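# Clear desk items onto closet shelves, then close closet

## Task

Move every object currently on the desk onto the closet's shelves and close the closet door completely. At the end the robot must not be holding or touching any object it handled, nothing may stay in place only because the robot supports it, and the robot must be released, moved away, and standing upright: falling over or ending on a lean counts as failure.

## Robot and tools

Robot: a Hello Robot Stretch 3 with one arm. It has a two-wheeled base (0.33 m long, 0.34 m wide), a lift that rides up a mast, and a telescoping arm that reaches out to the robot's right side. A wrist with yaw, pitch and roll carries a two-finger gripper. The base can drive straight or spin in place but cannot move sideways, so reaching further forward or back means driving the base. Spinning pivots about the point between the drive wheels, 0.05 m behind the front edge. With the arm pulled in and the wrist folded, the robot clears a 0.28 m turning circle; an unfolded level wrist sticks out past it.

Frames: the base frame sits on the floor between the drive wheels, with x forward, y left and z up. hand_pose is reported in this frame at the closed fingertip point. The odometry frame is the base frame where the scene began. Heading is positive to the left.

execute_actions takes "actions", a list run in order. Each action is {"robot": command, "steps": n, "until": condition}. steps is 1 to 450 control steps at 30 per second (default 1); {"steps": n} on its own just waits. A command can hold "base", "joints" and "contact_limits", all starting together. "base" is exactly one of {"translate_m": d}, a straight-line offset in metres from where the base is when the command begins (forward positive, magnitude at most 1), or {"rotate_rad": d}, an in-place turn offset in radians (left/counter-clockwise positive, magnitude at most 3.2). "joints" gives absolute targets by name; joints left out keep their old targets: lift_m 0 to 1.1 (arm height on the mast), arm_m 0 to 0.52 (extension), wrist_yaw_rad -1.345 to 4.42 (0 along the arm, positive swings toward the front, 3.0 folded over the base), wrist_pitch_rad -1.57 to 0.451 (negative tips fingers down), wrist_roll_rad -2.911 to 2.911, gripper_m -0.089 to 0.179 (bigger is wider; real gap is 0.007 to 0.025 smaller, zero below 0.007), head_pan_rad -3.953 to 1.73 (0 forward, positive left, -1.57 looks along the arm), head_tilt_rad -1.53 to 0.419 (negative down). "contact_limits": {"arm_m": effort percent 1 to 100} sets how hard the arm may push before it halts; lower is softer. "robot" may instead be a list of up to 8 commands executed in sequence, including {"pause_s": s} (up to 15), or {"stop": true} to brake everything and clear the queue. A new command overrides immediately. One out-of-range or invalid value rejects the entire call.

"until" ends an action early when all its conditions hold. {"robot": {"status": "ended"}} waits until nothing is moving and no queue is running; fields like lift_m, arm_m_goal, base_status, queue, queue_left or refusals can be compared with [op, value] using =, !=, <, <=, >, >=. {"any": {"status": "ended"}} fires when any one motion finishes.

zoom_image: {"camera": one of head_camera, nav_camera, wrist_camera, "region": [x0, y0, x1, y1]} in pixels from the top-left of that camera's latest image, at most 504 by 504, returns a closer look. finished_scene: {"scene": number} ends the current scene for good.

Results: base_status and joint_status per joint show moving, done (within tolerance), off_target (stuck away from goal, maybe still pushing), contact_stop (arm or lift pressed into something and went slack), time_out, stopped, not_commanded or torque_fault (a wrist servo overheated and went limp for about 10 s). The base bracket shows distance moved of goal, from wheel counts. joint_goals, measured_speeds, motor_effort (percent, peak in brackets, biased and noisy), refusals, queue and queue_left, plus lines starting refused:, dropped: or replaced: explaining problems. robot.on_its_own appears when a goal was changed by the robot, a joint is slack or off, a motor strains at rest, or base_tilt has shifted 3 degrees or more. lidar_m lists 12 distances in 30-degree sectors counter-clockwise from straight ahead (4th left, 7th behind, 10th right) in a plane 0.17 m high. wrist_depth_mm and head_depth_mm are 7x7 median depth grids. base_odometry counts wheel turns; base_tilt reports forward and right lean in degrees. Every non-error result includes one image per camera.

Practical notes: the base is fast (0.30 m/s) only when lift_m is below 0.30, arm_m below 0.03 and wrist_yaw_rad above 2.54; otherwise 0.10 m/s. Fold or unfold the wrist only with lift_m 0.32 to 0.95, pitch -0.4 and roll near 0; once folded the lift may go down to 0.25. Keep pitch at -0.5 or lower when yaw is below -0.4. To grasp, command gripper_m below the object's width; to let go, open at least 0.02 beyond the contact value; neither the reading nor done proves a grasp, so check the cameras. Avoid pushing the arm into rigid things with the gripper above about 0.45 m, a second push after a contact_stop, and driving while gripping or pressing something fixed: all can tip the robot. If it snags or leans, reverse the last move in small steps, pull the gripper free, and lower lift_m to about 0.2 if still tilted. Avoid dropping, slamming or shoving objects. Before finishing, open the gripper, back away from everything, and wait until all motion has ended.

Each tool is called after "Request:" as a command line: name --argument value for each argument, lists and objects as JSON in quotes; but a table of rows of numbers goes row by row, as --pt "numbers of a row", without its own name.

## Session

Request:
execute_actions --actions '[]'

Scene clock: 0.00 s.
robot.base_odometry: x=+0.000 y=+0.000 heading=+0.000 (m, m, rad; robot's odometry frame)
robot.turned_by_wheels: +0.000 (rad since the last result)
robot.turned_by_imu: +0.000 (rad since the last result)
robot.base_tilt: forward=-0.5 right=-1.7 (deg)
robot.lidar_m: 2.07 2.12 2.72 2.55 2.61 2.09 1.58 1.75 1.27 1.19 1.24 1.60
robot.head_depth_mm: 1977 2766 2719 2783 2752 2772 2327 / 1951 2711 2736 2709 2715 2786 2208 / 1981 2019 2011 2016 2012 2016 2023 / 1960 1989 2012 2010 1991 1987 2042 / 1857 1999 1999 1979 1996 1985 2012 / 1774 1956 1975 1982 1973 1971 1988 / 1784 1956 1996 1978 1984 1953 1954
robot.base_status: not_commanded
robot.joint_positions: lift_m=+0.573 arm_m=-0.003 wrist_yaw_rad=+2.901 wrist_pitch_rad=-0.568 wrist_roll_rad=+0.006 gripper_m=+0.037 head_pan_rad=+0.017 head_tilt_rad=+0.012
robot.joint_goals: lift_m=+0.573 arm_m=-0.003 wrist_yaw_rad=+2.901 wrist_pitch_rad=-0.568 wrist_roll_rad=+0.006 gripper_m=+0.037 head_pan_rad=+0.017 head_tilt_rad=+0.012
robot.joint_status: lift_m=not_commanded arm_m=not_commanded wrist_yaw_rad=not_commanded wrist_pitch_rad=not_commanded wrist_roll_rad=not_commanded gripper_m=not_commanded head_pan_rad=not_commanded head_tilt_rad=not_commanded
robot.measured_speeds: translate_m=+0.000 rotate_rad=+0.000 lift_m=+0.000 arm_m=+0.000 wrist_yaw_rad=+0.000 wrist_pitch_rad=+0.000 wrist_roll_rad=+0.000 head_pan_rad=+0.000 head_tilt_rad=+0.000
robot: refusals=0 queue=idle queue_left=0
robot.motor_effort: left_wheel=+0 right_wheel=-1 lift_m=+30 arm_m=+1 wrist_yaw_rad=-1 wrist_pitch_rad=+7 wrist_roll_rad=-1 gripper_m=+1 head_pan_rad=+1 head_tilt_rad=+1 (%)
robot.hand_pose: x=+0.0271 y=+0.0552 z=+0.5540 quat_wxyz=(+0.279, +0.699, +0.115, +0.648) (m; robot's base frame)
robot.wrist_depth_mm: - - - - - - - / - - - - - - - / - - - - - - - / - 976 - 963 994 994 998 / 858 863 880 849 814 822 823 / 741 743 - 728 721 734 730 / 647 656 - 663 640 647 646
pictures: head_camera (sideways: a quarter turn clockwise sets it upright), nav_camera (sideways: a quarter turn counterclockwise sets it upright), wrist_camera
Images, in order (width x height): head_camera 896x504, nav_camera 672x504, wrist_camera 644x364.

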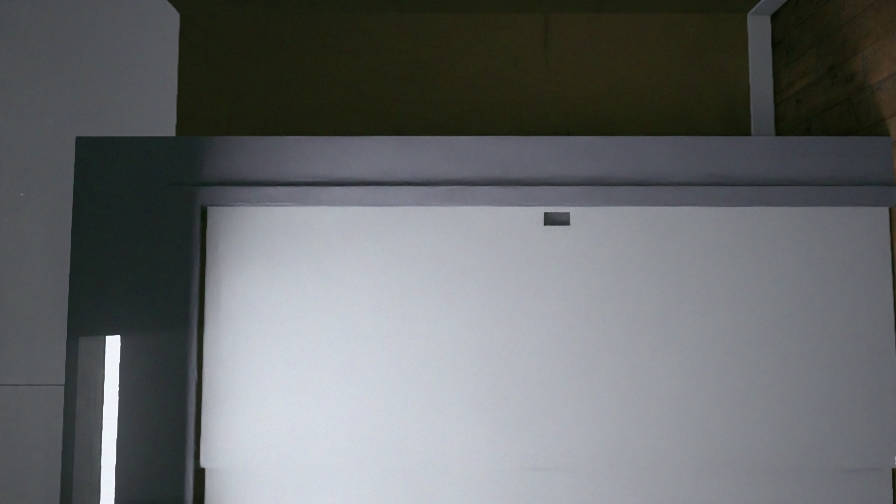

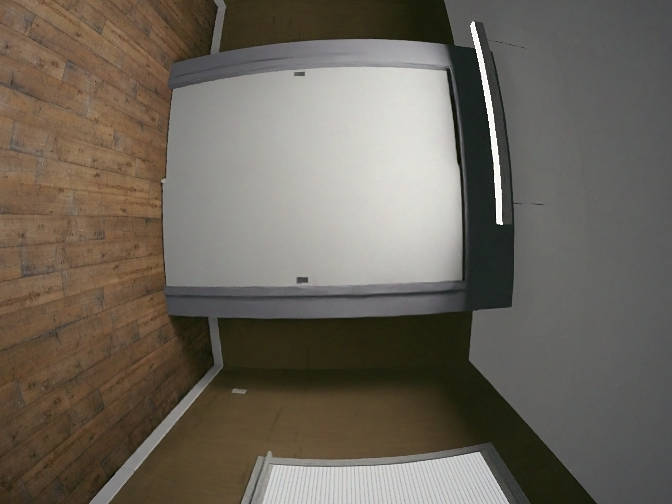

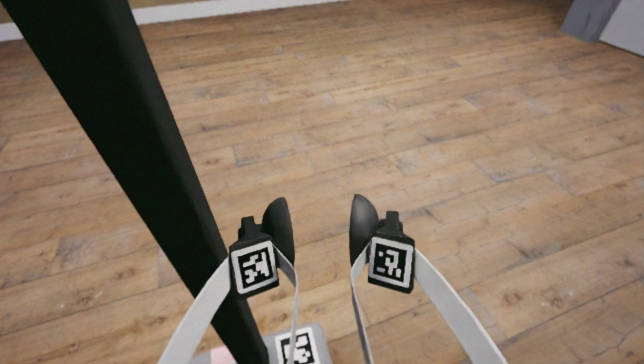

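Request:
execute_actions --actions '[{"robot":{"joints":{"head_pan_rad":-1.9,"head_tilt_rad":-0.5}},"steps":100,"until":{"robot":{"status":"ended"}}}]'

Request:
execute_actions --actions '[{"robot":{"joints":{"head_pan_rad":1.7,"head_tilt_rad":-0.5}},"steps":150,"until":{"robot":{"status":"ended"}}}]'

Scene clock: 4.67 s.
robot.base_odometry: x=+0.000 y=+0.000 heading=+0.000 (m, m, rad; robot's odometry frame)
robot.turned_by_wheels: +0.000 (rad since the last result)
robot.turned_by_imu: +0.001 (rad since the last result)
robot.base_tilt: forward=-0.6 right=-1.7 (deg)
robot.lidar_m: 2.08 2.13 2.72 2.56 2.61 2.09 1.58 1.75 1.27 1.19 1.24 1.61
robot.head_depth_mm: 1258 1392 1529 1706 1888 1570 1312 / 1191 1296 1440 1615 1785 1593 1327 / 1144 1251 1353 1513 1679 1584 1306 / 1092 1182 1289 1429 1587 1578 1322 / 1053 1137 1233 1353 1501 1580 1325 / 1006 1088 1187 1288 1419 1528 1312 / 974 1051 1123 1228 1359 1474 1319
robot.base_status: not_commanded
robot.joint_positions: lift_m=+0.573 arm_m=-0.003 wrist_yaw_rad=+2.901 wrist_pitch_rad=-0.568 wrist_roll_rad=+0.006 gripper_m=+0.037 head_pan_rad=-1.893 head_tilt_rad=-0.493
robot.joint_goals: lift_m=+0.573 arm_m=-0.003 wrist_yaw_rad=+2.901 wrist_pitch_rad=-0.568 wrist_roll_rad=+0.006 gripper_m=+0.037 head_pan_rad=-1.900 head_tilt_rad=-0.500
robot.joint_status: lift_m=not_commanded arm_m=not_commanded wrist_yaw_rad=not_commanded wrist_pitch_rad=not_commanded wrist_roll_rad=not_commanded gripper_m=not_commanded head_pan_rad=done head_tilt_rad=done
robot.measured_speeds: translate_m=+0.000 rotate_rad=+0.000 lift_m=+0.000 arm_m=+0.000 wrist_yaw_rad=+0.000 wrist_pitch_rad=+0.000 wrist_roll_rad=+0.000 head_pan_rad=+0.000 head_tilt_rad=+0.000
robot: refusals=0 queue=done queue_left=0
robot.motor_effort: left_wheel=+0(0) right_wheel=-1(1) lift_m=+31(30) arm_m=+1(0) wrist_yaw_rad=+0(1) wrist_pitch_rad=+7(7) wrist_roll_rad=+0(1) gripper_m=+1(0) head_pan_rad=-1(28) head_tilt_rad=-2(23) (%)
robot.hand_pose: x=+0.0271 y=+0.0552 z=+0.5540 quat_wxyz=(+0.279, +0.699, +0.115, +0.648) (m; robot's base frame)
robot.wrist_depth_mm: - - - - - - - / - - - - - - - / - - - - - - - / - 943 - 942 969 972 948 / 870 840 874 859 838 836 803 / 748 733 - 730 701 715 737 / 669 662 - 656 642 649 634
pictures: head_camera (sideways: a quarter turn clockwise sets it upright), nav_camera (sideways: a quarter turn counterclockwise sets it upright), wrist_camera
Images, in order (width x height): head_camera 896x504, nav_camera 672x504, wrist_camera 644x364.

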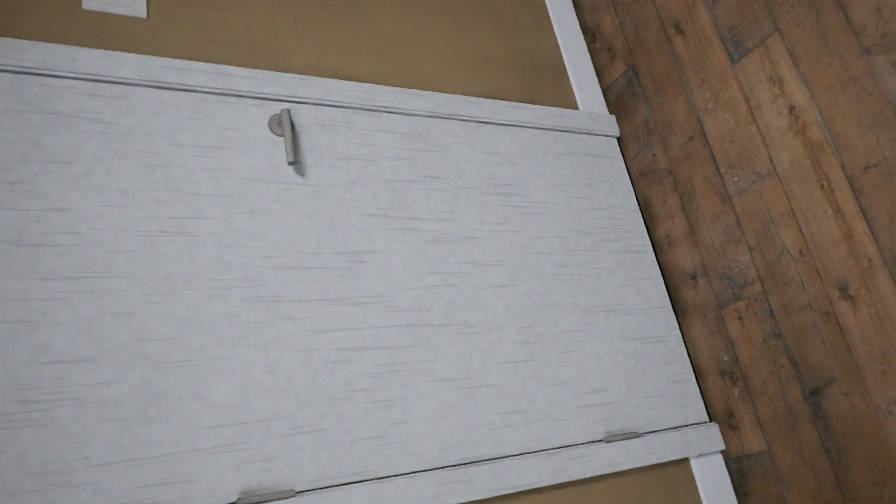

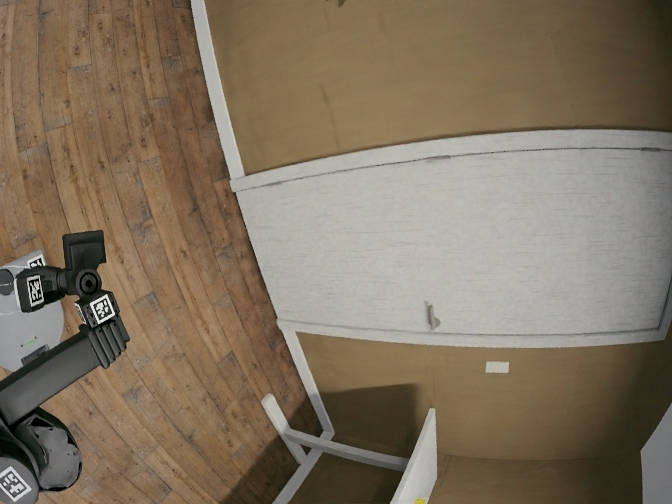

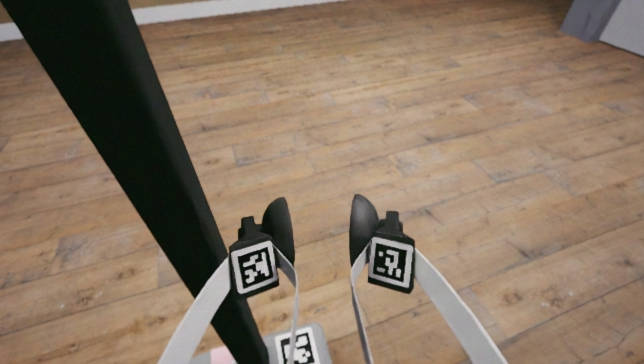

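Scene clock: 6.83 s.
robot.base_odometry: x=+0.000 y=+0.000 heading=+0.000 (m, m, rad; robot's odometry frame)
robot.turned_by_wheels: +0.000 (rad since the last result)
robot.turned_by_imu: +0.000 (rad since the last result)
robot.base_tilt: forward=-0.6 right=-1.7 (deg)
robot.lidar_m: 2.07 2.12 2.72 2.55 2.62 2.10 1.58 1.75 1.27 1.19 1.24 1.61
robot.head_depth_mm: 2164 2325 2524 2626 1969 1593 1311 / 2135 2335 2522 2636 1983 1564 1321 / 2152 2332 2546 2629 1970 1585 1311 / 2141 2322 2533 2657 1991 1582 1324 / 2147 2358 2547 2664 1983 1587 1324 / 2161 2351 2594 2624 1960 1582 1310 / 2138 2382 2581 2694 2010 - -
robot.base_status: not_commanded
robot.joint_positions: lift_m=+0.573 arm_m=-0.003 wrist_yaw_rad=+2.901 wrist_pitch_rad=-0.568 wrist_roll_rad=+0.006 gripper_m=+0.037 head_pan_rad=+1.693 head_tilt_rad=-0.493
robot.joint_goals: lift_m=+0.573 arm_m=-0.003 wrist_yaw_rad=+2.901 wrist_pitch_rad=-0.568 wrist_roll_rad=+0.006 gripper_m=+0.037 head_pan_rad=+1.700 head_tilt_rad=-0.500
robot.joint_status: lift_m=not_commanded arm_m=not_commanded wrist_yaw_rad=not_commanded wrist_pitch_rad=not_commanded wrist_roll_rad=not_commanded gripper_m=not_commanded head_pan_rad=done head_tilt_rad=done
robot.measured_speeds: translate_m=+0.000 rotate_rad=+0.000 lift_m=+0.000 arm_m=+0.000 wrist_yaw_rad=+0.000 wrist_pitch_rad=+0.000 wrist_roll_rad=+0.000 head_pan_rad=+0.000 head_tilt_rad=+0.000
robot: refusals=0 queue=done queue_left=0
robot.motor_effort: left_wheel=+0(0) right_wheel=-1(1) lift_m=+31(30) arm_m=+0(1) wrist_yaw_rad=-1(0) wrist_pitch_rad=+7(7) wrist_roll_rad=-1(0) gripper_m=+1(0) head_pan_rad=+3(29) head_tilt_rad=-2(2) (%)
robot.hand_pose: x=+0.0271 y=+0.0552 z=+0.5540 quat_wxyz=(+0.279, +0.699, +0.115, +0.648) (m; robot's base frame)
robot.wrist_depth_mm: - - - - - - - / - - - - - - - / - - - - - - - / - 963 - 976 975 934 981 / 877 842 856 845 843 850 825 / 750 730 - 719 713 711 732 / 655 646 - 659 652 628 631
pictures: head_camera (sideways: a quarter turn clockwise sets it upright), nav_camera (sideways: a quarter turn counterclockwise sets it upright), wrist_camera
Images, in order (width x height): head_camera 896x504, nav_camera 672x504, wrist_camera 644x364.

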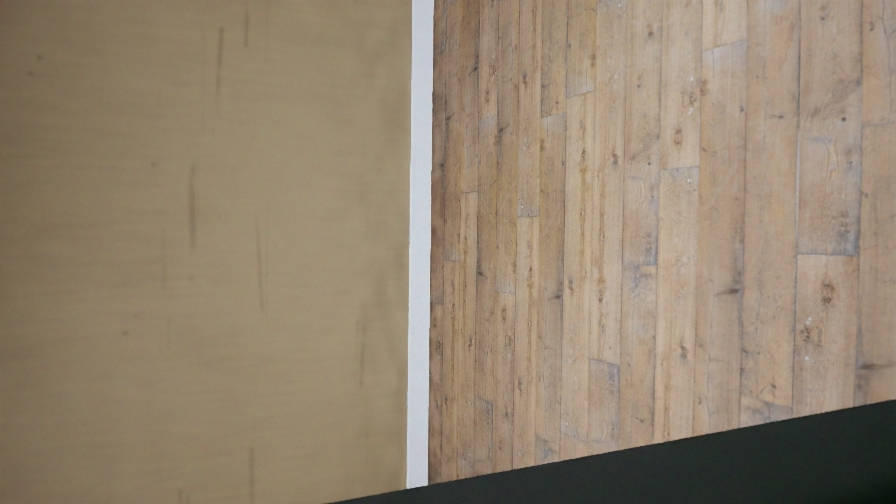

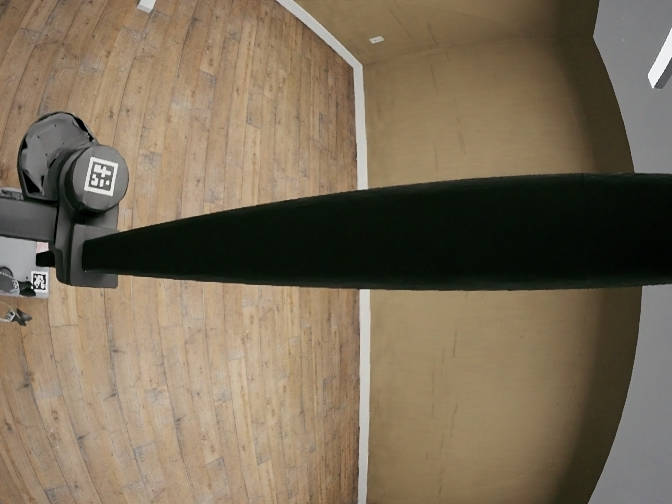

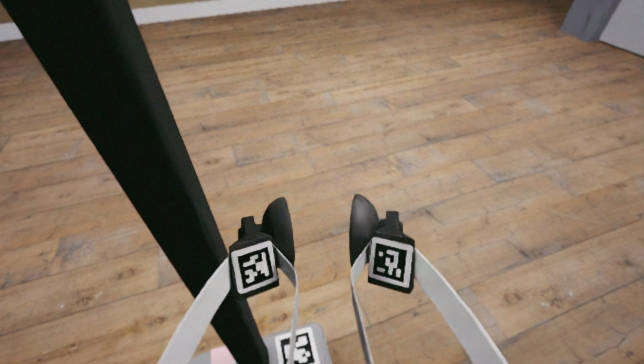

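Desk seems behind-right.

Request:
execute_actions --actions '[{"robot":{"joints":{"head_pan_rad":-2.8,"head_tilt_rad":-0.4}},"steps":150,"until":{"robot":{"status":"ended"}}}]'

Scene clock: 10.80 s.
robot.base_odometry: x=+0.000 y=+0.000 heading=+0.000 (m, m, rad; robot's odometry frame)
robot.turned_by_wheels: +0.000 (rad since the last result)
robot.turned_by_imu: +0.000 (rad since the last result)
robot.base_tilt: forward=-0.5 right=-1.7 (deg)
robot.lidar_m: 2.08 2.12 2.72 2.55 2.61 2.10 1.58 1.75 1.27 1.18 1.24 1.61
robot.head_depth_mm: 1600 1715 1458 1973 2065 1729 1409 / 1634 1778 1467 1992 2139 1728 1404 / 1678 1815 1471 2105 2178 1730 1403 / 1717 1836 1625 2150 2203 1721 1398 / 1772 1899 1600 2228 2217 1721 1390 / 1798 1950 1624 2202 2051 1721 1403 / 1852 1972 1830 2223 2110 1704 1407
robot.base_status: not_commanded
robot.joint_positions: lift_m=+0.573 arm_m=-0.003 wrist_yaw_rad=+2.901 wrist_pitch_rad=-0.568 wrist_roll_rad=+0.006 gripper_m=+0.037 head_pan_rad=-2.793 head_tilt_rad=-0.409
robot.joint_goals: lift_m=+0.573 arm_m=-0.003 wrist_yaw_rad=+2.901 wrist_pitch_rad=-0.568 wrist_roll_rad=+0.006 gripper_m=+0.037 head_pan_rad=-2.800 head_tilt_rad=-0.400
robot.joint_status: lift_m=not_commanded arm_m=not_commanded wrist_yaw_rad=not_commanded wrist_pitch_rad=not_commanded wrist_roll_rad=not_commanded gripper_m=not_commanded head_pan_rad=done head_tilt_rad=done
robot.measured_speeds: translate_m=+0.000 rotate_rad=+0.000 lift_m=+0.000 arm_m=+0.000 wrist_yaw_rad=+0.000 wrist_pitch_rad=+0.000 wrist_roll_rad=+0.000 head_pan_rad=+0.000 head_tilt_rad=+0.000
robot: refusals=0 queue=done queue_left=0
robot.motor_effort: left_wheel=+0(0) right_wheel=-1(1) lift_m=+31(31) arm_m=+0(1) wrist_yaw_rad=-1(0) wrist_pitch_rad=+7(7) wrist_roll_rad=-1(1) gripper_m=+1(1) head_pan_rad=-2(28) head_tilt_rad=+2(11) (%)
robot.hand_pose: x=+0.0271 y=+0.0552 z=+0.5540 quat_wxyz=(+0.279, +0.699, +0.115, +0.648) (m; robot's base frame)
robot.wrist_depth_mm: - - - - - - - / - - - - - - - / - - - - - - - / - 963 - 981 957 951 959 / 828 857 925 822 854 815 837 / 746 729 - 723 697 721 737 / 642 649 - 651 627 643 651
pictures: head_camera (sideways: a quarter turn clockwise sets it upright), nav_camera (sideways: a quarter turn counterclockwise sets it upright), wrist_camera
Images, in order (width x height): head_camera 896x504, nav_camera 672x504, wrist_camera 644x364.

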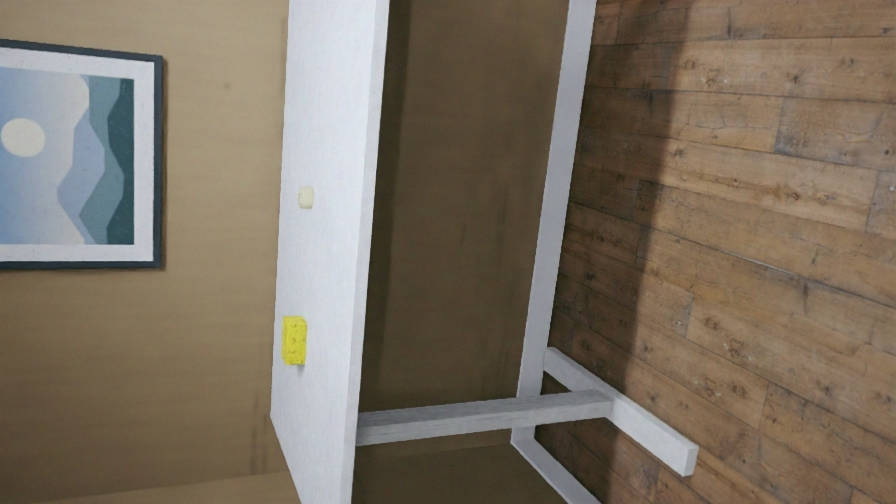

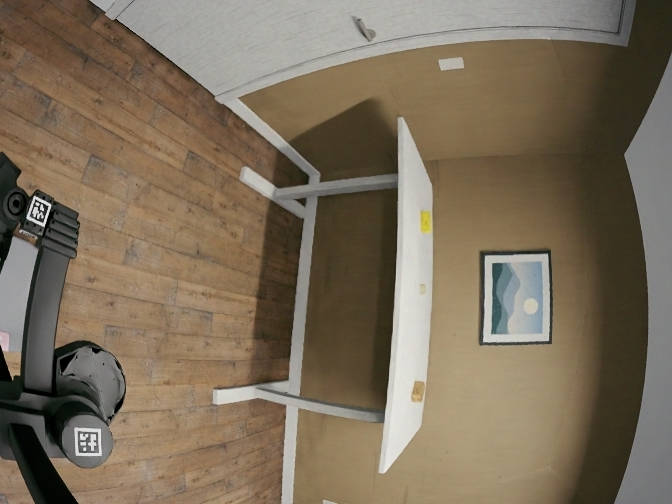

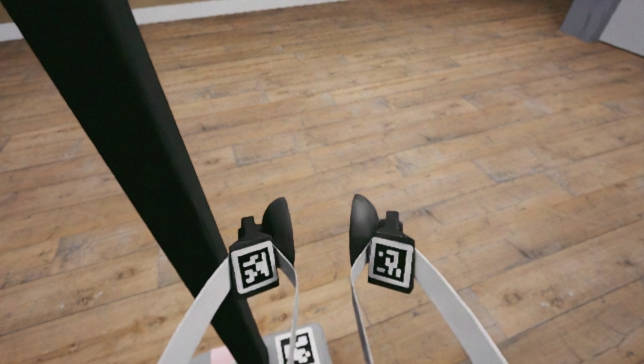

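Request:
execute_actions --actions '[{"robot":[{"joints":{"lift_m":0.25,"head_pan_rad":-1.57,"head_tilt_rad":-0.2,"wrist_yaw_rad":3.0,"wrist_pitch_rad":-0.4}},{"base":{"translate_m":1.0}},{"base":{"translate_m":0.4}},{"base":{"rotate_rad":1.571}},{"joints":{"lift_m":0.9}},{"joints":{"wrist_yaw_rad":0.0,"gripper_m":0.0}},{"joints":{"wrist_pitch_rad":0.0,"lift_m":0.95}}],"steps":450,"until":{"robot":{"status":"ended"}}},{"steps":300,"until":{"robot":{"status":"ended"}}}]'

Scene clock: 42.90 s.
robot.base_odometry: x=+1.400 y=+0.000 heading=+1.571 (m, m, rad; robot's odometry frame)
robot.turned_by_wheels: +1.571 (rad since the last result)
robot.turned_by_imu: +1.588 (rad since the last result)
robot.base_tilt: forward=-0.6 right=-1.7 (deg)
robot.lidar_m: 2.66 2.71 3.57 3.38 1.70 1.18 1.12 1.14 0.69 0.68 0.70 0.97
robot.head_depth_mm: 564 587 615 641 675 707 745 / 583 606 632 655 681 706 731 / 583 607 630 656 687 715 - / 578 600 624 651 677 701 - / 573 596 619 646 671 702 732 / 568 588 612 637 666 692 724 / 564 585 607 630 659 686 720
robot.base_status: done (rotate_rad +1.5708 of +1.5710)
robot.joint_positions: lift_m=+0.950 arm_m=-0.003 wrist_yaw_rad=+0.002 wrist_pitch_rad=-0.021 wrist_roll_rad=+0.006 gripper_m=+0.000 head_pan_rad=-1.576 head_tilt_rad=-0.210
robot.joint_goals: lift_m=+0.950 arm_m=-0.003 wrist_yaw_rad=+0.000 wrist_pitch_rad=+0.000 wrist_roll_rad=+0.006 gripper_m=+0.000 head_pan_rad=-1.570 head_tilt_rad=-0.200
robot.joint_status: lift_m=done arm_m=not_commanded wrist_yaw_rad=done wrist_pitch_rad=done wrist_roll_rad=not_commanded gripper_m=done head_pan_rad=done head_tilt_rad=done
robot.measured_speeds: translate_m=+0.000 rotate_rad=+0.000 lift_m=+0.000 arm_m=+0.000 wrist_yaw_rad=+0.000 wrist_pitch_rad=+0.000 wrist_roll_rad=+0.000 head_pan_rad=+0.000 head_tilt_rad=+0.000
robot: refusals=0 queue=done queue_left=0
robot.motor_effort: left_wheel=-4(11) right_wheel=+3(12) lift_m=+42(47) arm_m=+0(0) wrist_yaw_rad=-2(3) wrist_pitch_rad=+12(13) wrist_roll_rad=+0(1) gripper_m=-3(95) head_pan_rad=+2(28) head_tilt_rad=+3(15) (%)
robot.hand_pose: x=-0.0208 y=-0.3977 z=+1.0587 quat_wxyz=(+0.705, +0.009, -0.709, -0.007) (m; robot's base frame)
robot.wrist_depth_mm: 377 387 399 401 402 399 - / 386 402 401 416 420 415 - / 411 417 424 434 438 432 - / 425 432 442 448 456 458 - / 436 445 463 - 468 473 - / 448 458 468 482 470 492 - / 467 479 484 491 509 511 -
pictures: head_camera (sideways: a quarter turn clockwise sets it upright), nav_camera (sideways: a quarter turn counterclockwise sets it upright), wrist_camera
Images, in order (width x height): head_camera 896x504, nav_camera 672x504, wrist_camera 644x364.

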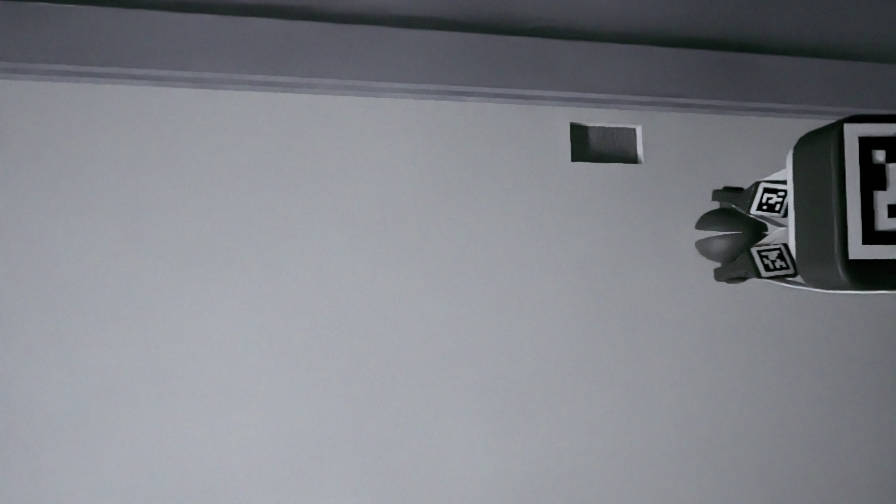

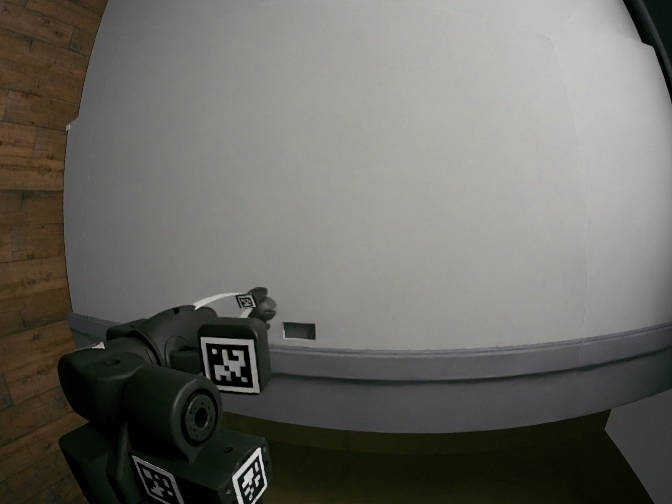

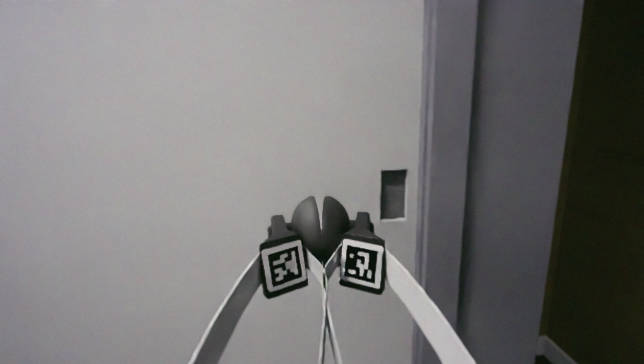

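Request:
execute_actions --actions '[{"robot":{"base":{"translate_m":-0.09},"joints":{"lift_m":0.895,"arm_m":0.17}},"steps":200,"until":{"robot":{"status":"ended"}}}]'

Scene clock: 52.67 s.
robot.base_odometry: x=+1.400 y=-0.090 heading=+1.571 (m, m, rad; robot's odometry frame)
robot.turned_by_wheels: +0.000 (rad since the last result)
robot.turned_by_imu: +0.000 (rad since the last result)
robot.base_tilt: forward=-0.6 right=-1.7 (deg)
robot.lidar_m: 2.74 2.81 3.58 2.98 1.56 1.08 1.03 1.05 0.71 0.67 0.70 0.92
robot.head_depth_mm: 583 607 635 658 685 713 - / 573 598 621 648 676 704 - / 572 592 615 642 670 687 - / 585 607 627 656 683 - - / 579 598 622 648 675 707 741 / 572 593 620 645 669 701 732 / 566 590 613 637 664 694 723
robot.base_status: done (translate_m -0.0900 of -0.0900)
robot.joint_positions: lift_m=+0.895 arm_m=+0.170 wrist_yaw_rad=+0.001 wrist_pitch_rad=-0.020 wrist_roll_rad=+0.006 gripper_m=+0.000 head_pan_rad=-1.576 head_tilt_rad=-0.210
robot.joint_goals: lift_m=+0.895 arm_m=+0.170 wrist_yaw_rad=+0.000 wrist_pitch_rad=+0.000 wrist_roll_rad=+0.006 gripper_m=+0.000 head_pan_rad=-1.570 head_tilt_rad=-0.200
robot.joint_status: lift_m=done arm_m=done wrist_yaw_rad=done wrist_pitch_rad=done wrist_roll_rad=not_commanded gripper_m=done head_pan_rad=done head_tilt_rad=done
robot.measured_speeds: translate_m=+0.000 rotate_rad=+0.000 lift_m=+0.000 arm_m=+0.000 wrist_yaw_rad=+0.000 wrist_pitch_rad=+0.000 wrist_roll_rad=+0.000 head_pan_rad=+0.000 head_tilt_rad=+0.000
robot: refusals=0 queue=done queue_left=0
robot.motor_effort: left_wheel=-4(10) right_wheel=+4(4) lift_m=+18(39) arm_m=+3(2) wrist_yaw_rad=-2(1) wrist_pitch_rad=+12(13) wrist_roll_rad=+0(0) gripper_m=-3(3) head_pan_rad=+2(2) head_tilt_rad=+4(3) (%)
robot.hand_pose: x=-0.0211 y=-0.5703 z=+1.0049 quat_wxyz=(+0.705, +0.008, -0.709, -0.007) (m; robot's base frame)
robot.wrist_depth_mm: 236 239 247 249 231 245 253 / 245 252 255 259 239 254 264 / 253 259 263 268 247 265 272 / 261 267 273 285 257 275 281 / 271 276 283 - 266 286 298 / 283 286 293 305 282 298 905 / 290 295 307 315 294 312 995
pictures: head_camera (sideways: a quarter turn clockwise sets it upright), nav_camera (sideways: a quarter turn counterclockwise sets it upright), wrist_camera
Images, in order (width x height): head_camera 896x504, nav_camera 672x504, wrist_camera 644x364.

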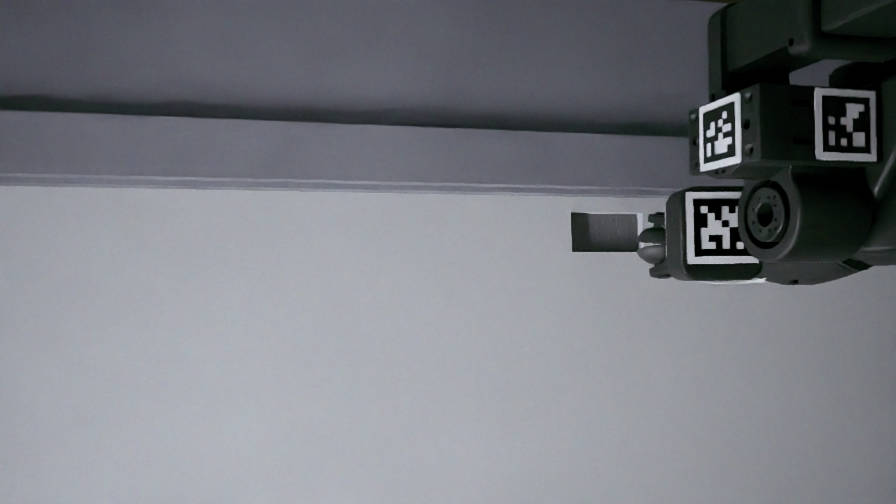

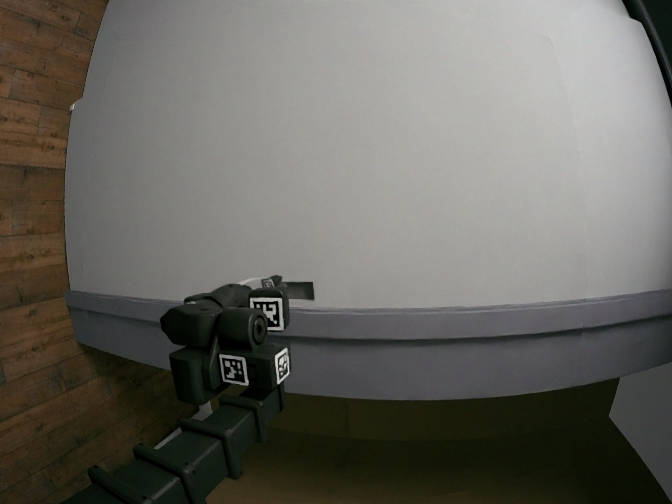

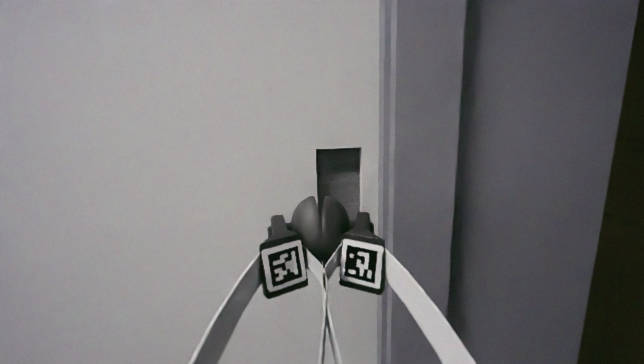

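Request:
execute_actions --actions '[{"robot":[{"base":{"translate_m":-0.015},"joints":{"lift_m":0.883}},{"joints":{"arm_m":0.31},"contact_limits":{"arm_m":12}}],"steps":200,"until":{"robot":{"status":"ended"}}}]'

Scene clock: 58.87 s.
robot.base_odometry: x=+1.400 y=-0.105 heading=+1.571 (m, m, rad; robot's odometry frame)
robot.turned_by_wheels: +0.000 (rad since the last result)
robot.turned_by_imu: -0.005 (rad since the last result)
robot.base_tilt: forward=-0.7 right=-2.0 (deg)
robot.lidar_m: 2.76 2.82 3.58 2.98 1.55 1.07 1.01 1.03 0.71 0.67 0.71 0.92
robot.head_depth_mm: 592 615 639 665 696 722 - / 585 609 631 657 682 - 757 / 573 591 614 640 660 - 735 / 590 611 635 660 688 - 760 / 585 607 631 656 683 714 746 / 579 600 625 649 677 708 739 / 573 595 618 640 670 697 729
robot.base_status: done (translate_m -0.0150 of -0.0150)
robot.joint_positions: lift_m=+0.883 arm_m=+0.284 wrist_yaw_rad=+0.012 wrist_pitch_rad=-0.029 wrist_roll_rad=+0.006 gripper_m=+0.000 head_pan_rad=-1.576 head_tilt_rad=-0.209
robot.joint_goals: lift_m=+0.883 arm_m=+0.284 wrist_yaw_rad=+0.000 wrist_pitch_rad=+0.000 wrist_roll_rad=+0.006 gripper_m=+0.000 head_pan_rad=-1.570 head_tilt_rad=-0.200
robot.joint_status: lift_m=done arm_m=contact_stop wrist_yaw_rad=done wrist_pitch_rad=done wrist_roll_rad=not_commanded gripper_m=done head_pan_rad=done head_tilt_rad=done
robot.measured_speeds: translate_m=+0.000 rotate_rad=+0.002 lift_m=+0.000 arm_m=-0.001 wrist_yaw_rad=+0.020 wrist_pitch_rad=-0.024 wrist_roll_rad=+0.000 head_pan_rad=+0.000 head_tilt_rad=+0.000
robot: refusals=0 queue=dropped queue_left=0
robot.on_its_own: arm_m is slack since a contact_stop, until your next command for it (your +0.310 is given up)
robot.motor_effort: left_wheel=-2(8) right_wheel=+0(4) lift_m=+18(14) arm_m=+4(13) wrist_yaw_rad=-8(10) wrist_pitch_rad=+18(19) wrist_roll_rad=+0(0) gripper_m=-2(3) head_pan_rad=+3(3) head_tilt_rad=+3(3) (%)
robot.contact_limits: arm_m 12 (drawing in: default 15, maximum 25; extending or still: default 22, maximum 35)
robot.hand_pose: x=-0.0183 y=-0.6843 z=+0.9906 quat_wxyz=(+0.705, +0.015, -0.709, -0.006) (m; robot's base frame)
robot.wrist_depth_mm: 145 147 150 153 128 128 144 / 149 153 155 158 133 133 149 / 156 158 161 163 138 139 156 / 162 163 167 181 143 145 162 / 166 168 173 - 148 151 168 / 174 176 179 188 154 159 177 / 180 182 187 193 169 179 183
pictures: head_camera (sideways: a quarter turn clockwise sets it upright), nav_camera (sideways: a quarter turn counterclockwise sets it upright), wrist_camera
Images, in order (width x height): head_camera 896x504, nav_camera 672x504, wrist_camera 644x364.

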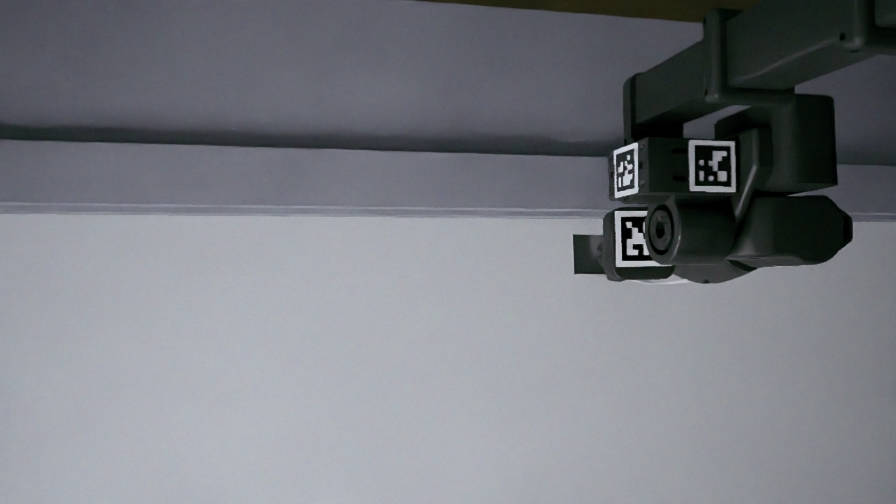

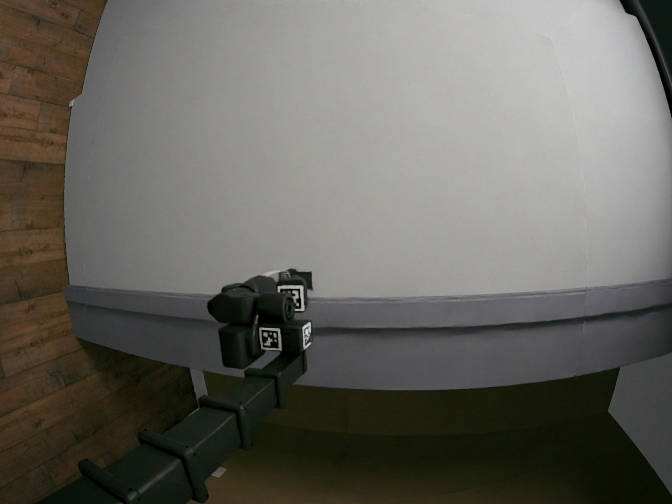

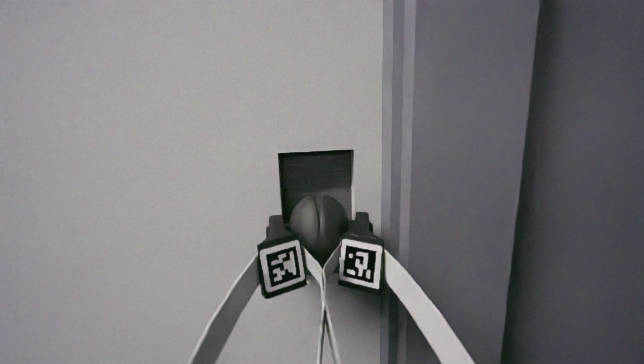

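Seems seated. Hold the arm and drive a bit.

Request:
execute_actions --actions '[{"robot":{"base":{"translate_m":0.12},"joints":{"arm_m":0.288},"contact_limits":{"arm_m":14}},"steps":200,"until":{"robot":{"status":"ended"}}}]'

Scene clock: 62.90 s.
robot.base_odometry: x=+1.400 y=+0.015 heading=+1.571 (m, m, rad; robot's odometry frame)
robot.turned_by_wheels: +0.000 (rad since the last result)
robot.turned_by_imu: -0.143 (rad since the last result)
robot.base_tilt: forward=-0.8 right=-2.1 (deg)
robot.lidar_m: 1.45 2.67 3.21 2.98 2.02 1.25 1.11 1.11 0.74 0.68 0.68 0.81
robot.head_depth_mm: 625 650 679 711 743 1680 - / 607 632 657 688 714 - 793 / 583 605 630 655 675 - 752 / 597 618 645 670 694 - 759 / 584 605 627 655 679 709 738 / 570 590 612 635 661 688 716 / 560 579 598 622 642 672 701
robot.base_status: done (translate_m +0.1200 of +0.1200)
robot.joint_positions: lift_m=+0.883 arm_m=+0.286 wrist_yaw_rad=+0.007 wrist_pitch_rad=-0.037 wrist_roll_rad=+0.006 gripper_m=+0.000 head_pan_rad=-1.576 head_tilt_rad=-0.208
robot.joint_goals: lift_m=+0.883 arm_m=+0.288 wrist_yaw_rad=+0.000 wrist_pitch_rad=+0.000 wrist_roll_rad=+0.006 gripper_m=+0.000 head_pan_rad=-1.570 head_tilt_rad=-0.200
robot.joint_status: lift_m=done arm_m=done wrist_yaw_rad=done wrist_pitch_rad=done wrist_roll_rad=not_commanded gripper_m=done head_pan_rad=done head_tilt_rad=done
robot.measured_speeds: translate_m=+0.000 rotate_rad=+0.000 lift_m=+0.000 arm_m=+0.000 wrist_yaw_rad=+0.000 wrist_pitch_rad=+0.000 wrist_roll_rad=+0.000 head_pan_rad=+0.000 head_tilt_rad=+0.000
robot: refusals=0 queue=done queue_left=0
robot.motor_effort: left_wheel=+2(10) right_wheel=+0(5) lift_m=+18(18) arm_m=+12(15) wrist_yaw_rad=-5(16) wrist_pitch_rad=+22(22) wrist_roll_rad=+0(0) gripper_m=-3(5) head_pan_rad=+3(2) head_tilt_rad=+4(2) (%)
robot.contact_limits: arm_m 14 (drawing in: default 15, maximum 25; extending or still: default 22, maximum 35)
robot.hand_pose: x=-0.0196 y=-0.6866 z=+0.9886 quat_wxyz=(+0.705, +0.016, -0.709, -0.011) (m; robot's base frame)
robot.wrist_depth_mm: 134 139 147 156 137 143 168 / 138 143 152 161 143 149 176 / 142 148 158 167 149 169 184 / 147 153 163 182 153 177 194 / 151 158 169 - 159 188 204 / 157 164 172 191 168 196 215 / 162 171 184 195 176 208 224
pictures: head_camera (sideways: a quarter turn clockwise sets it upright), nav_camera (sideways: a quarter turn counterclockwise sets it upright), wrist_camera
Images, in order (width x height): head_camera 896x504, nav_camera 672x504, wrist_camera 644x364.

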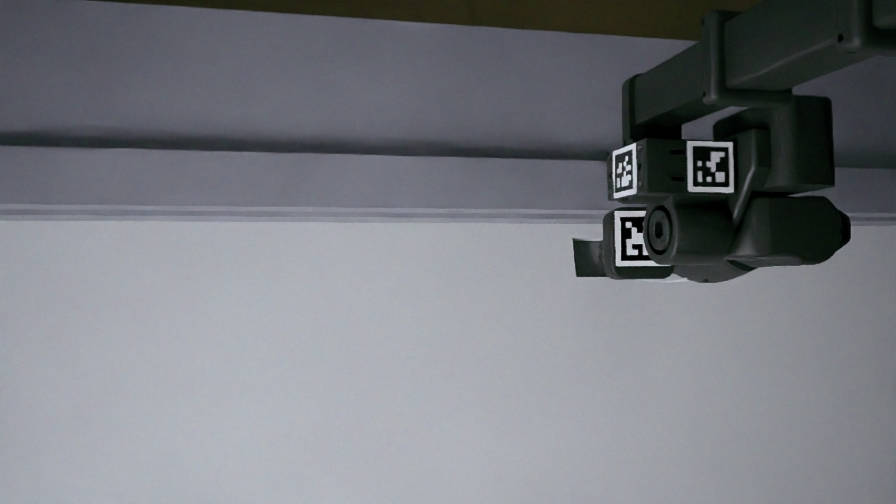

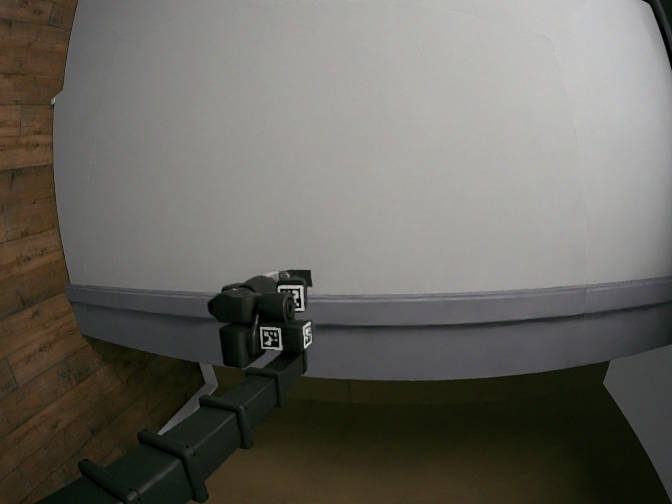

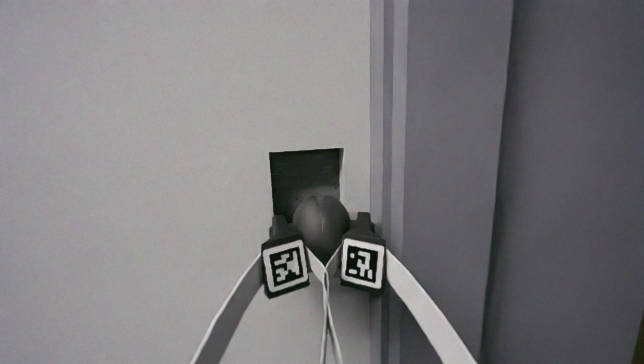

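Request:
execute_actions --actions '[{"robot":{"base":{"rotate_rad":0.2},"joints":{"arm_m":0.28}},"steps":200,"until":{"robot":{"status":"ended"}}}]'

Scene clock: 69.53 s.
robot.base_odometry: x=+1.400 y=+0.015 heading=+1.770 (m, m, rad; robot's odometry frame)
robot.turned_by_wheels: +0.199 (rad since the last result)
robot.turned_by_imu: +0.048 (rad since the last result)
robot.base_tilt: forward=-0.6 right=-1.8 (deg)
robot.lidar_m: 1.60 2.71 3.33 2.98 1.83 1.19 1.08 1.09 0.73 0.67 0.69 0.84
robot.head_depth_mm: 603 626 656 683 716 743 - / 591 612 641 668 698 - 773 / 575 597 619 644 668 - 745 / 586 607 634 660 688 - 755 / 575 596 620 644 672 702 737 / 564 585 610 630 657 688 716 / 554 575 599 619 645 671 703
robot.base_status: done (rotate_rad +0.1995 of +0.2000)
robot.joint_positions: lift_m=+0.883 arm_m=+0.279 wrist_yaw_rad=-0.021 wrist_pitch_rad=-0.022 wrist_roll_rad=+0.006 gripper_m=+0.000 head_pan_rad=-1.576 head_tilt_rad=-0.208
robot.joint_goals: lift_m=+0.883 arm_m=+0.280 wrist_yaw_rad=+0.000 wrist_pitch_rad=+0.000 wrist_roll_rad=+0.006 gripper_m=+0.000 head_pan_rad=-1.570 head_tilt_rad=-0.200
robot.joint_status: lift_m=done arm_m=done wrist_yaw_rad=done wrist_pitch_rad=done wrist_roll_rad=not_commanded gripper_m=done head_pan_rad=done head_tilt_rad=done
robot.measured_speeds: translate_m=+0.000 rotate_rad=+0.000 lift_m=+0.000 arm_m=+0.000 wrist_yaw_rad=+0.000 wrist_pitch_rad=+0.000 wrist_roll_rad=+0.000 head_pan_rad=+0.000 head_tilt_rad=+0.000
robot: refusals=0 queue=done queue_left=0
robot.on_its_own: wrist_yaw_rad is at rest, and its effort (+13) is outside its rest range (-12 to +12)
robot.motor_effort: left_wheel=-7(16) right_wheel=+13(19) lift_m=+18(18) arm_m=+5(16) wrist_yaw_rad=+13(19) wrist_pitch_rad=+13(23) wrist_roll_rad=-1(0) gripper_m=-5(7) head_pan_rad=+2(3) head_tilt_rad=+3(3) (%)
robot.hand_pose: x=-0.0268 y=-0.6799 z=+0.9924 quat_wxyz=(+0.705, +0.001, -0.709, -0.015) (m; robot's base frame)
robot.wrist_depth_mm: 135 140 148 155 137 142 166 / 139 145 153 161 142 147 172 / 144 150 158 167 148 153 182 / 147 154 163 181 154 174 189 / 152 160 168 - 159 182 198 / 157 165 174 189 165 191 207 / 163 170 183 194 175 200 220
pictures: head_camera (sideways: a quarter turn clockwise sets it upright), nav_camera (sideways: a quarter turn counterclockwise sets it upright), wrist_camera
Images, in order (width x height): head_camera 896x504, nav_camera 672x504, wrist_camera 644x364.

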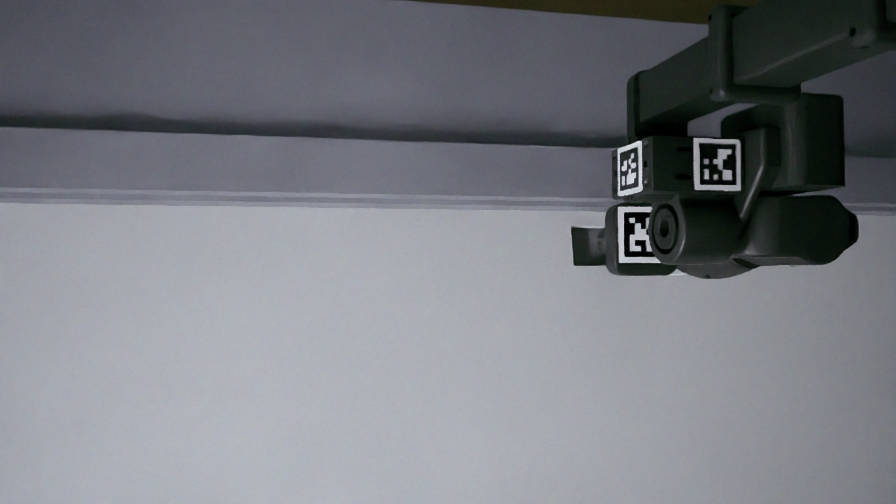

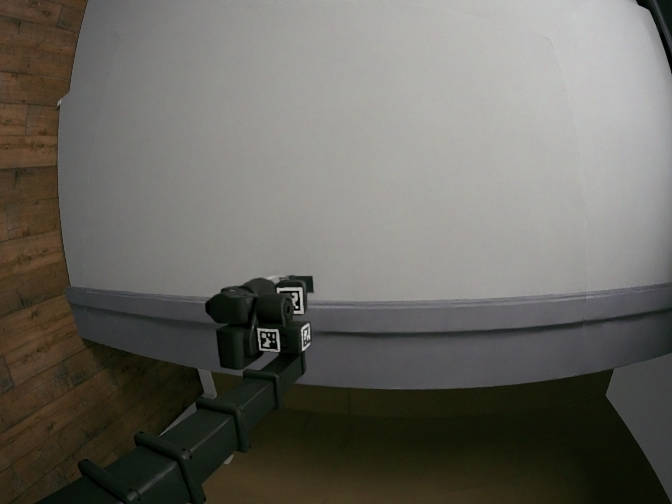

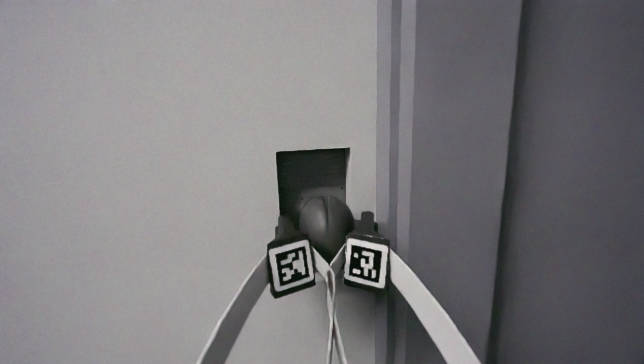

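Request:
execute_actions --actions '[{"robot":[{"joints":{"arm_m":0.0}},{"joints":{"wrist_pitch_rad":-0.4}},{"joints":{"wrist_yaw_rad":3.0}},{"base":{"rotate_rad":-1.95}},{"base":{"translate_m":0.38}},{"base":{"rotate_rad":2.03}},{"joints":{"wrist_yaw_rad":1.3,"head_tilt_rad":-0.6,"head_pan_rad":-1.0}},{"joints":{"wrist_pitch_rad":0.0}}],"steps":450,"until":{"robot":{"status":"ended"}}},{"steps":300,"until":{"robot":{"status":"ended"}}}]'

Scene clock: 116.73 s.
robot.base_odometry: x=+1.774 y=-0.053 heading=+1.851 (m, m, rad; robot's odometry frame)
robot.turned_by_wheels: +0.081 (rad since the last result)
robot.turned_by_imu: +0.088 (rad since the last result)
robot.base_tilt: forward=-0.6 right=-1.8 (deg)
robot.lidar_m: 1.19 2.94 3.84 3.29 1.37 0.94 0.89 0.90 0.36 0.32 0.36 0.46
robot.head_depth_mm: - 291 318 352 395 422 471 / 284 303 334 371 428 463 - / 291 317 351 393 447 504 - / 303 333 371 418 480 557 - / 317 350 393 446 514 638 773 / 333 371 418 479 548 710 854 / 350 393 444 516 610 757 975
robot.base_status: done (rotate_rad +2.0298 of +2.0300)
robot.joint_positions: lift_m=+0.883 arm_m=+0.000 wrist_yaw_rad=+1.303 wrist_pitch_rad=-0.022 wrist_roll_rad=+0.006 gripper_m=+0.000 head_pan_rad=-1.007 head_tilt_rad=-0.592
robot.joint_goals: lift_m=+0.883 arm_m=+0.000 wrist_yaw_rad=+1.300 wrist_pitch_rad=+0.000 wrist_roll_rad=+0.006 gripper_m=+0.000 head_pan_rad=-1.000 head_tilt_rad=-0.600
robot.joint_status: lift_m=done arm_m=done wrist_yaw_rad=done wrist_pitch_rad=done wrist_roll_rad=not_commanded gripper_m=done head_pan_rad=done head_tilt_rad=done
robot.measured_speeds: translate_m=+0.000 rotate_rad=+0.000 lift_m=+0.000 arm_m=+0.000 wrist_yaw_rad=+0.000 wrist_pitch_rad=+0.000 wrist_roll_rad=+0.000 head_pan_rad=+0.000 head_tilt_rad=+0.000
robot: refusals=0 queue=done queue_left=0
robot.motor_effort: left_wheel=-3(9) right_wheel=+4(14) lift_m=+17(18) arm_m=-2(5) wrist_yaw_rad=-2(12) wrist_pitch_rad=+13(12) wrist_roll_rad=+0(1) gripper_m=-2(5) head_pan_rad=+2(23) head_tilt_rad=-4(21) (%)
robot.hand_pose: x=+0.2251 y=-0.2131 z=+0.9924 quat_wxyz=(+0.566, +0.436, -0.559, +0.421) (m; robot's base frame)
robot.wrist_depth_mm: - - - 453 260 186 144 / - - - 468 270 190 146 / - - - 482 279 194 149 / - - - 525 286 197 150 / - - - - 290 200 152 / - - - 592 282 205 154 / - - - 678 336 210 158
pictures: head_camera (sideways: a quarter turn clockwise sets it upright), nav_camera (sideways: a quarter turn counterclockwise sets it upright), wrist_camera
Images, in order (width x height): head_camera 896x504, nav_camera 672x504, wrist_camera 644x364.

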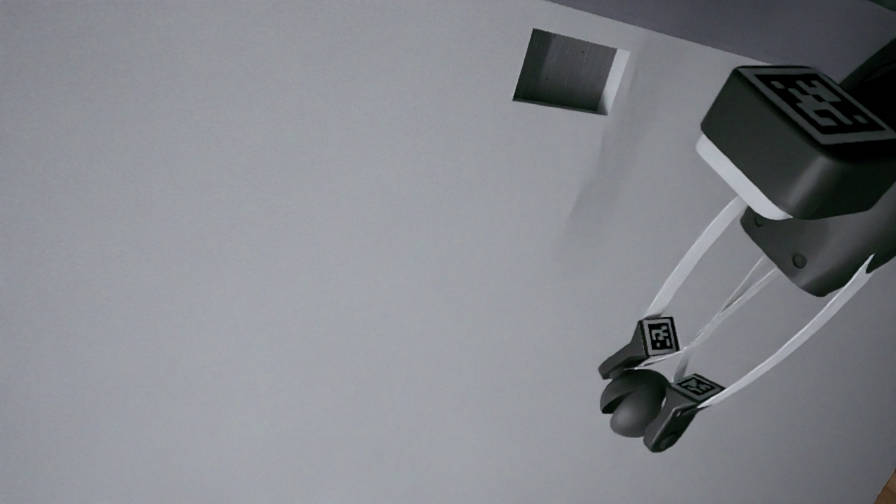

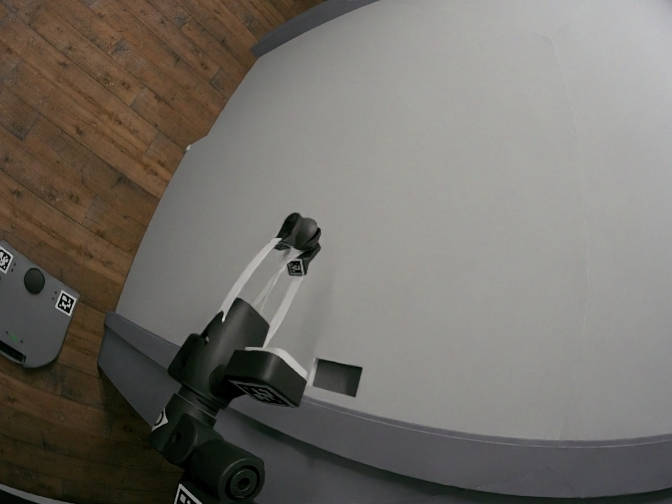

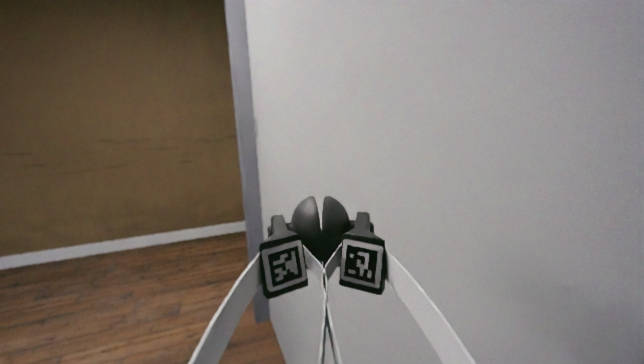

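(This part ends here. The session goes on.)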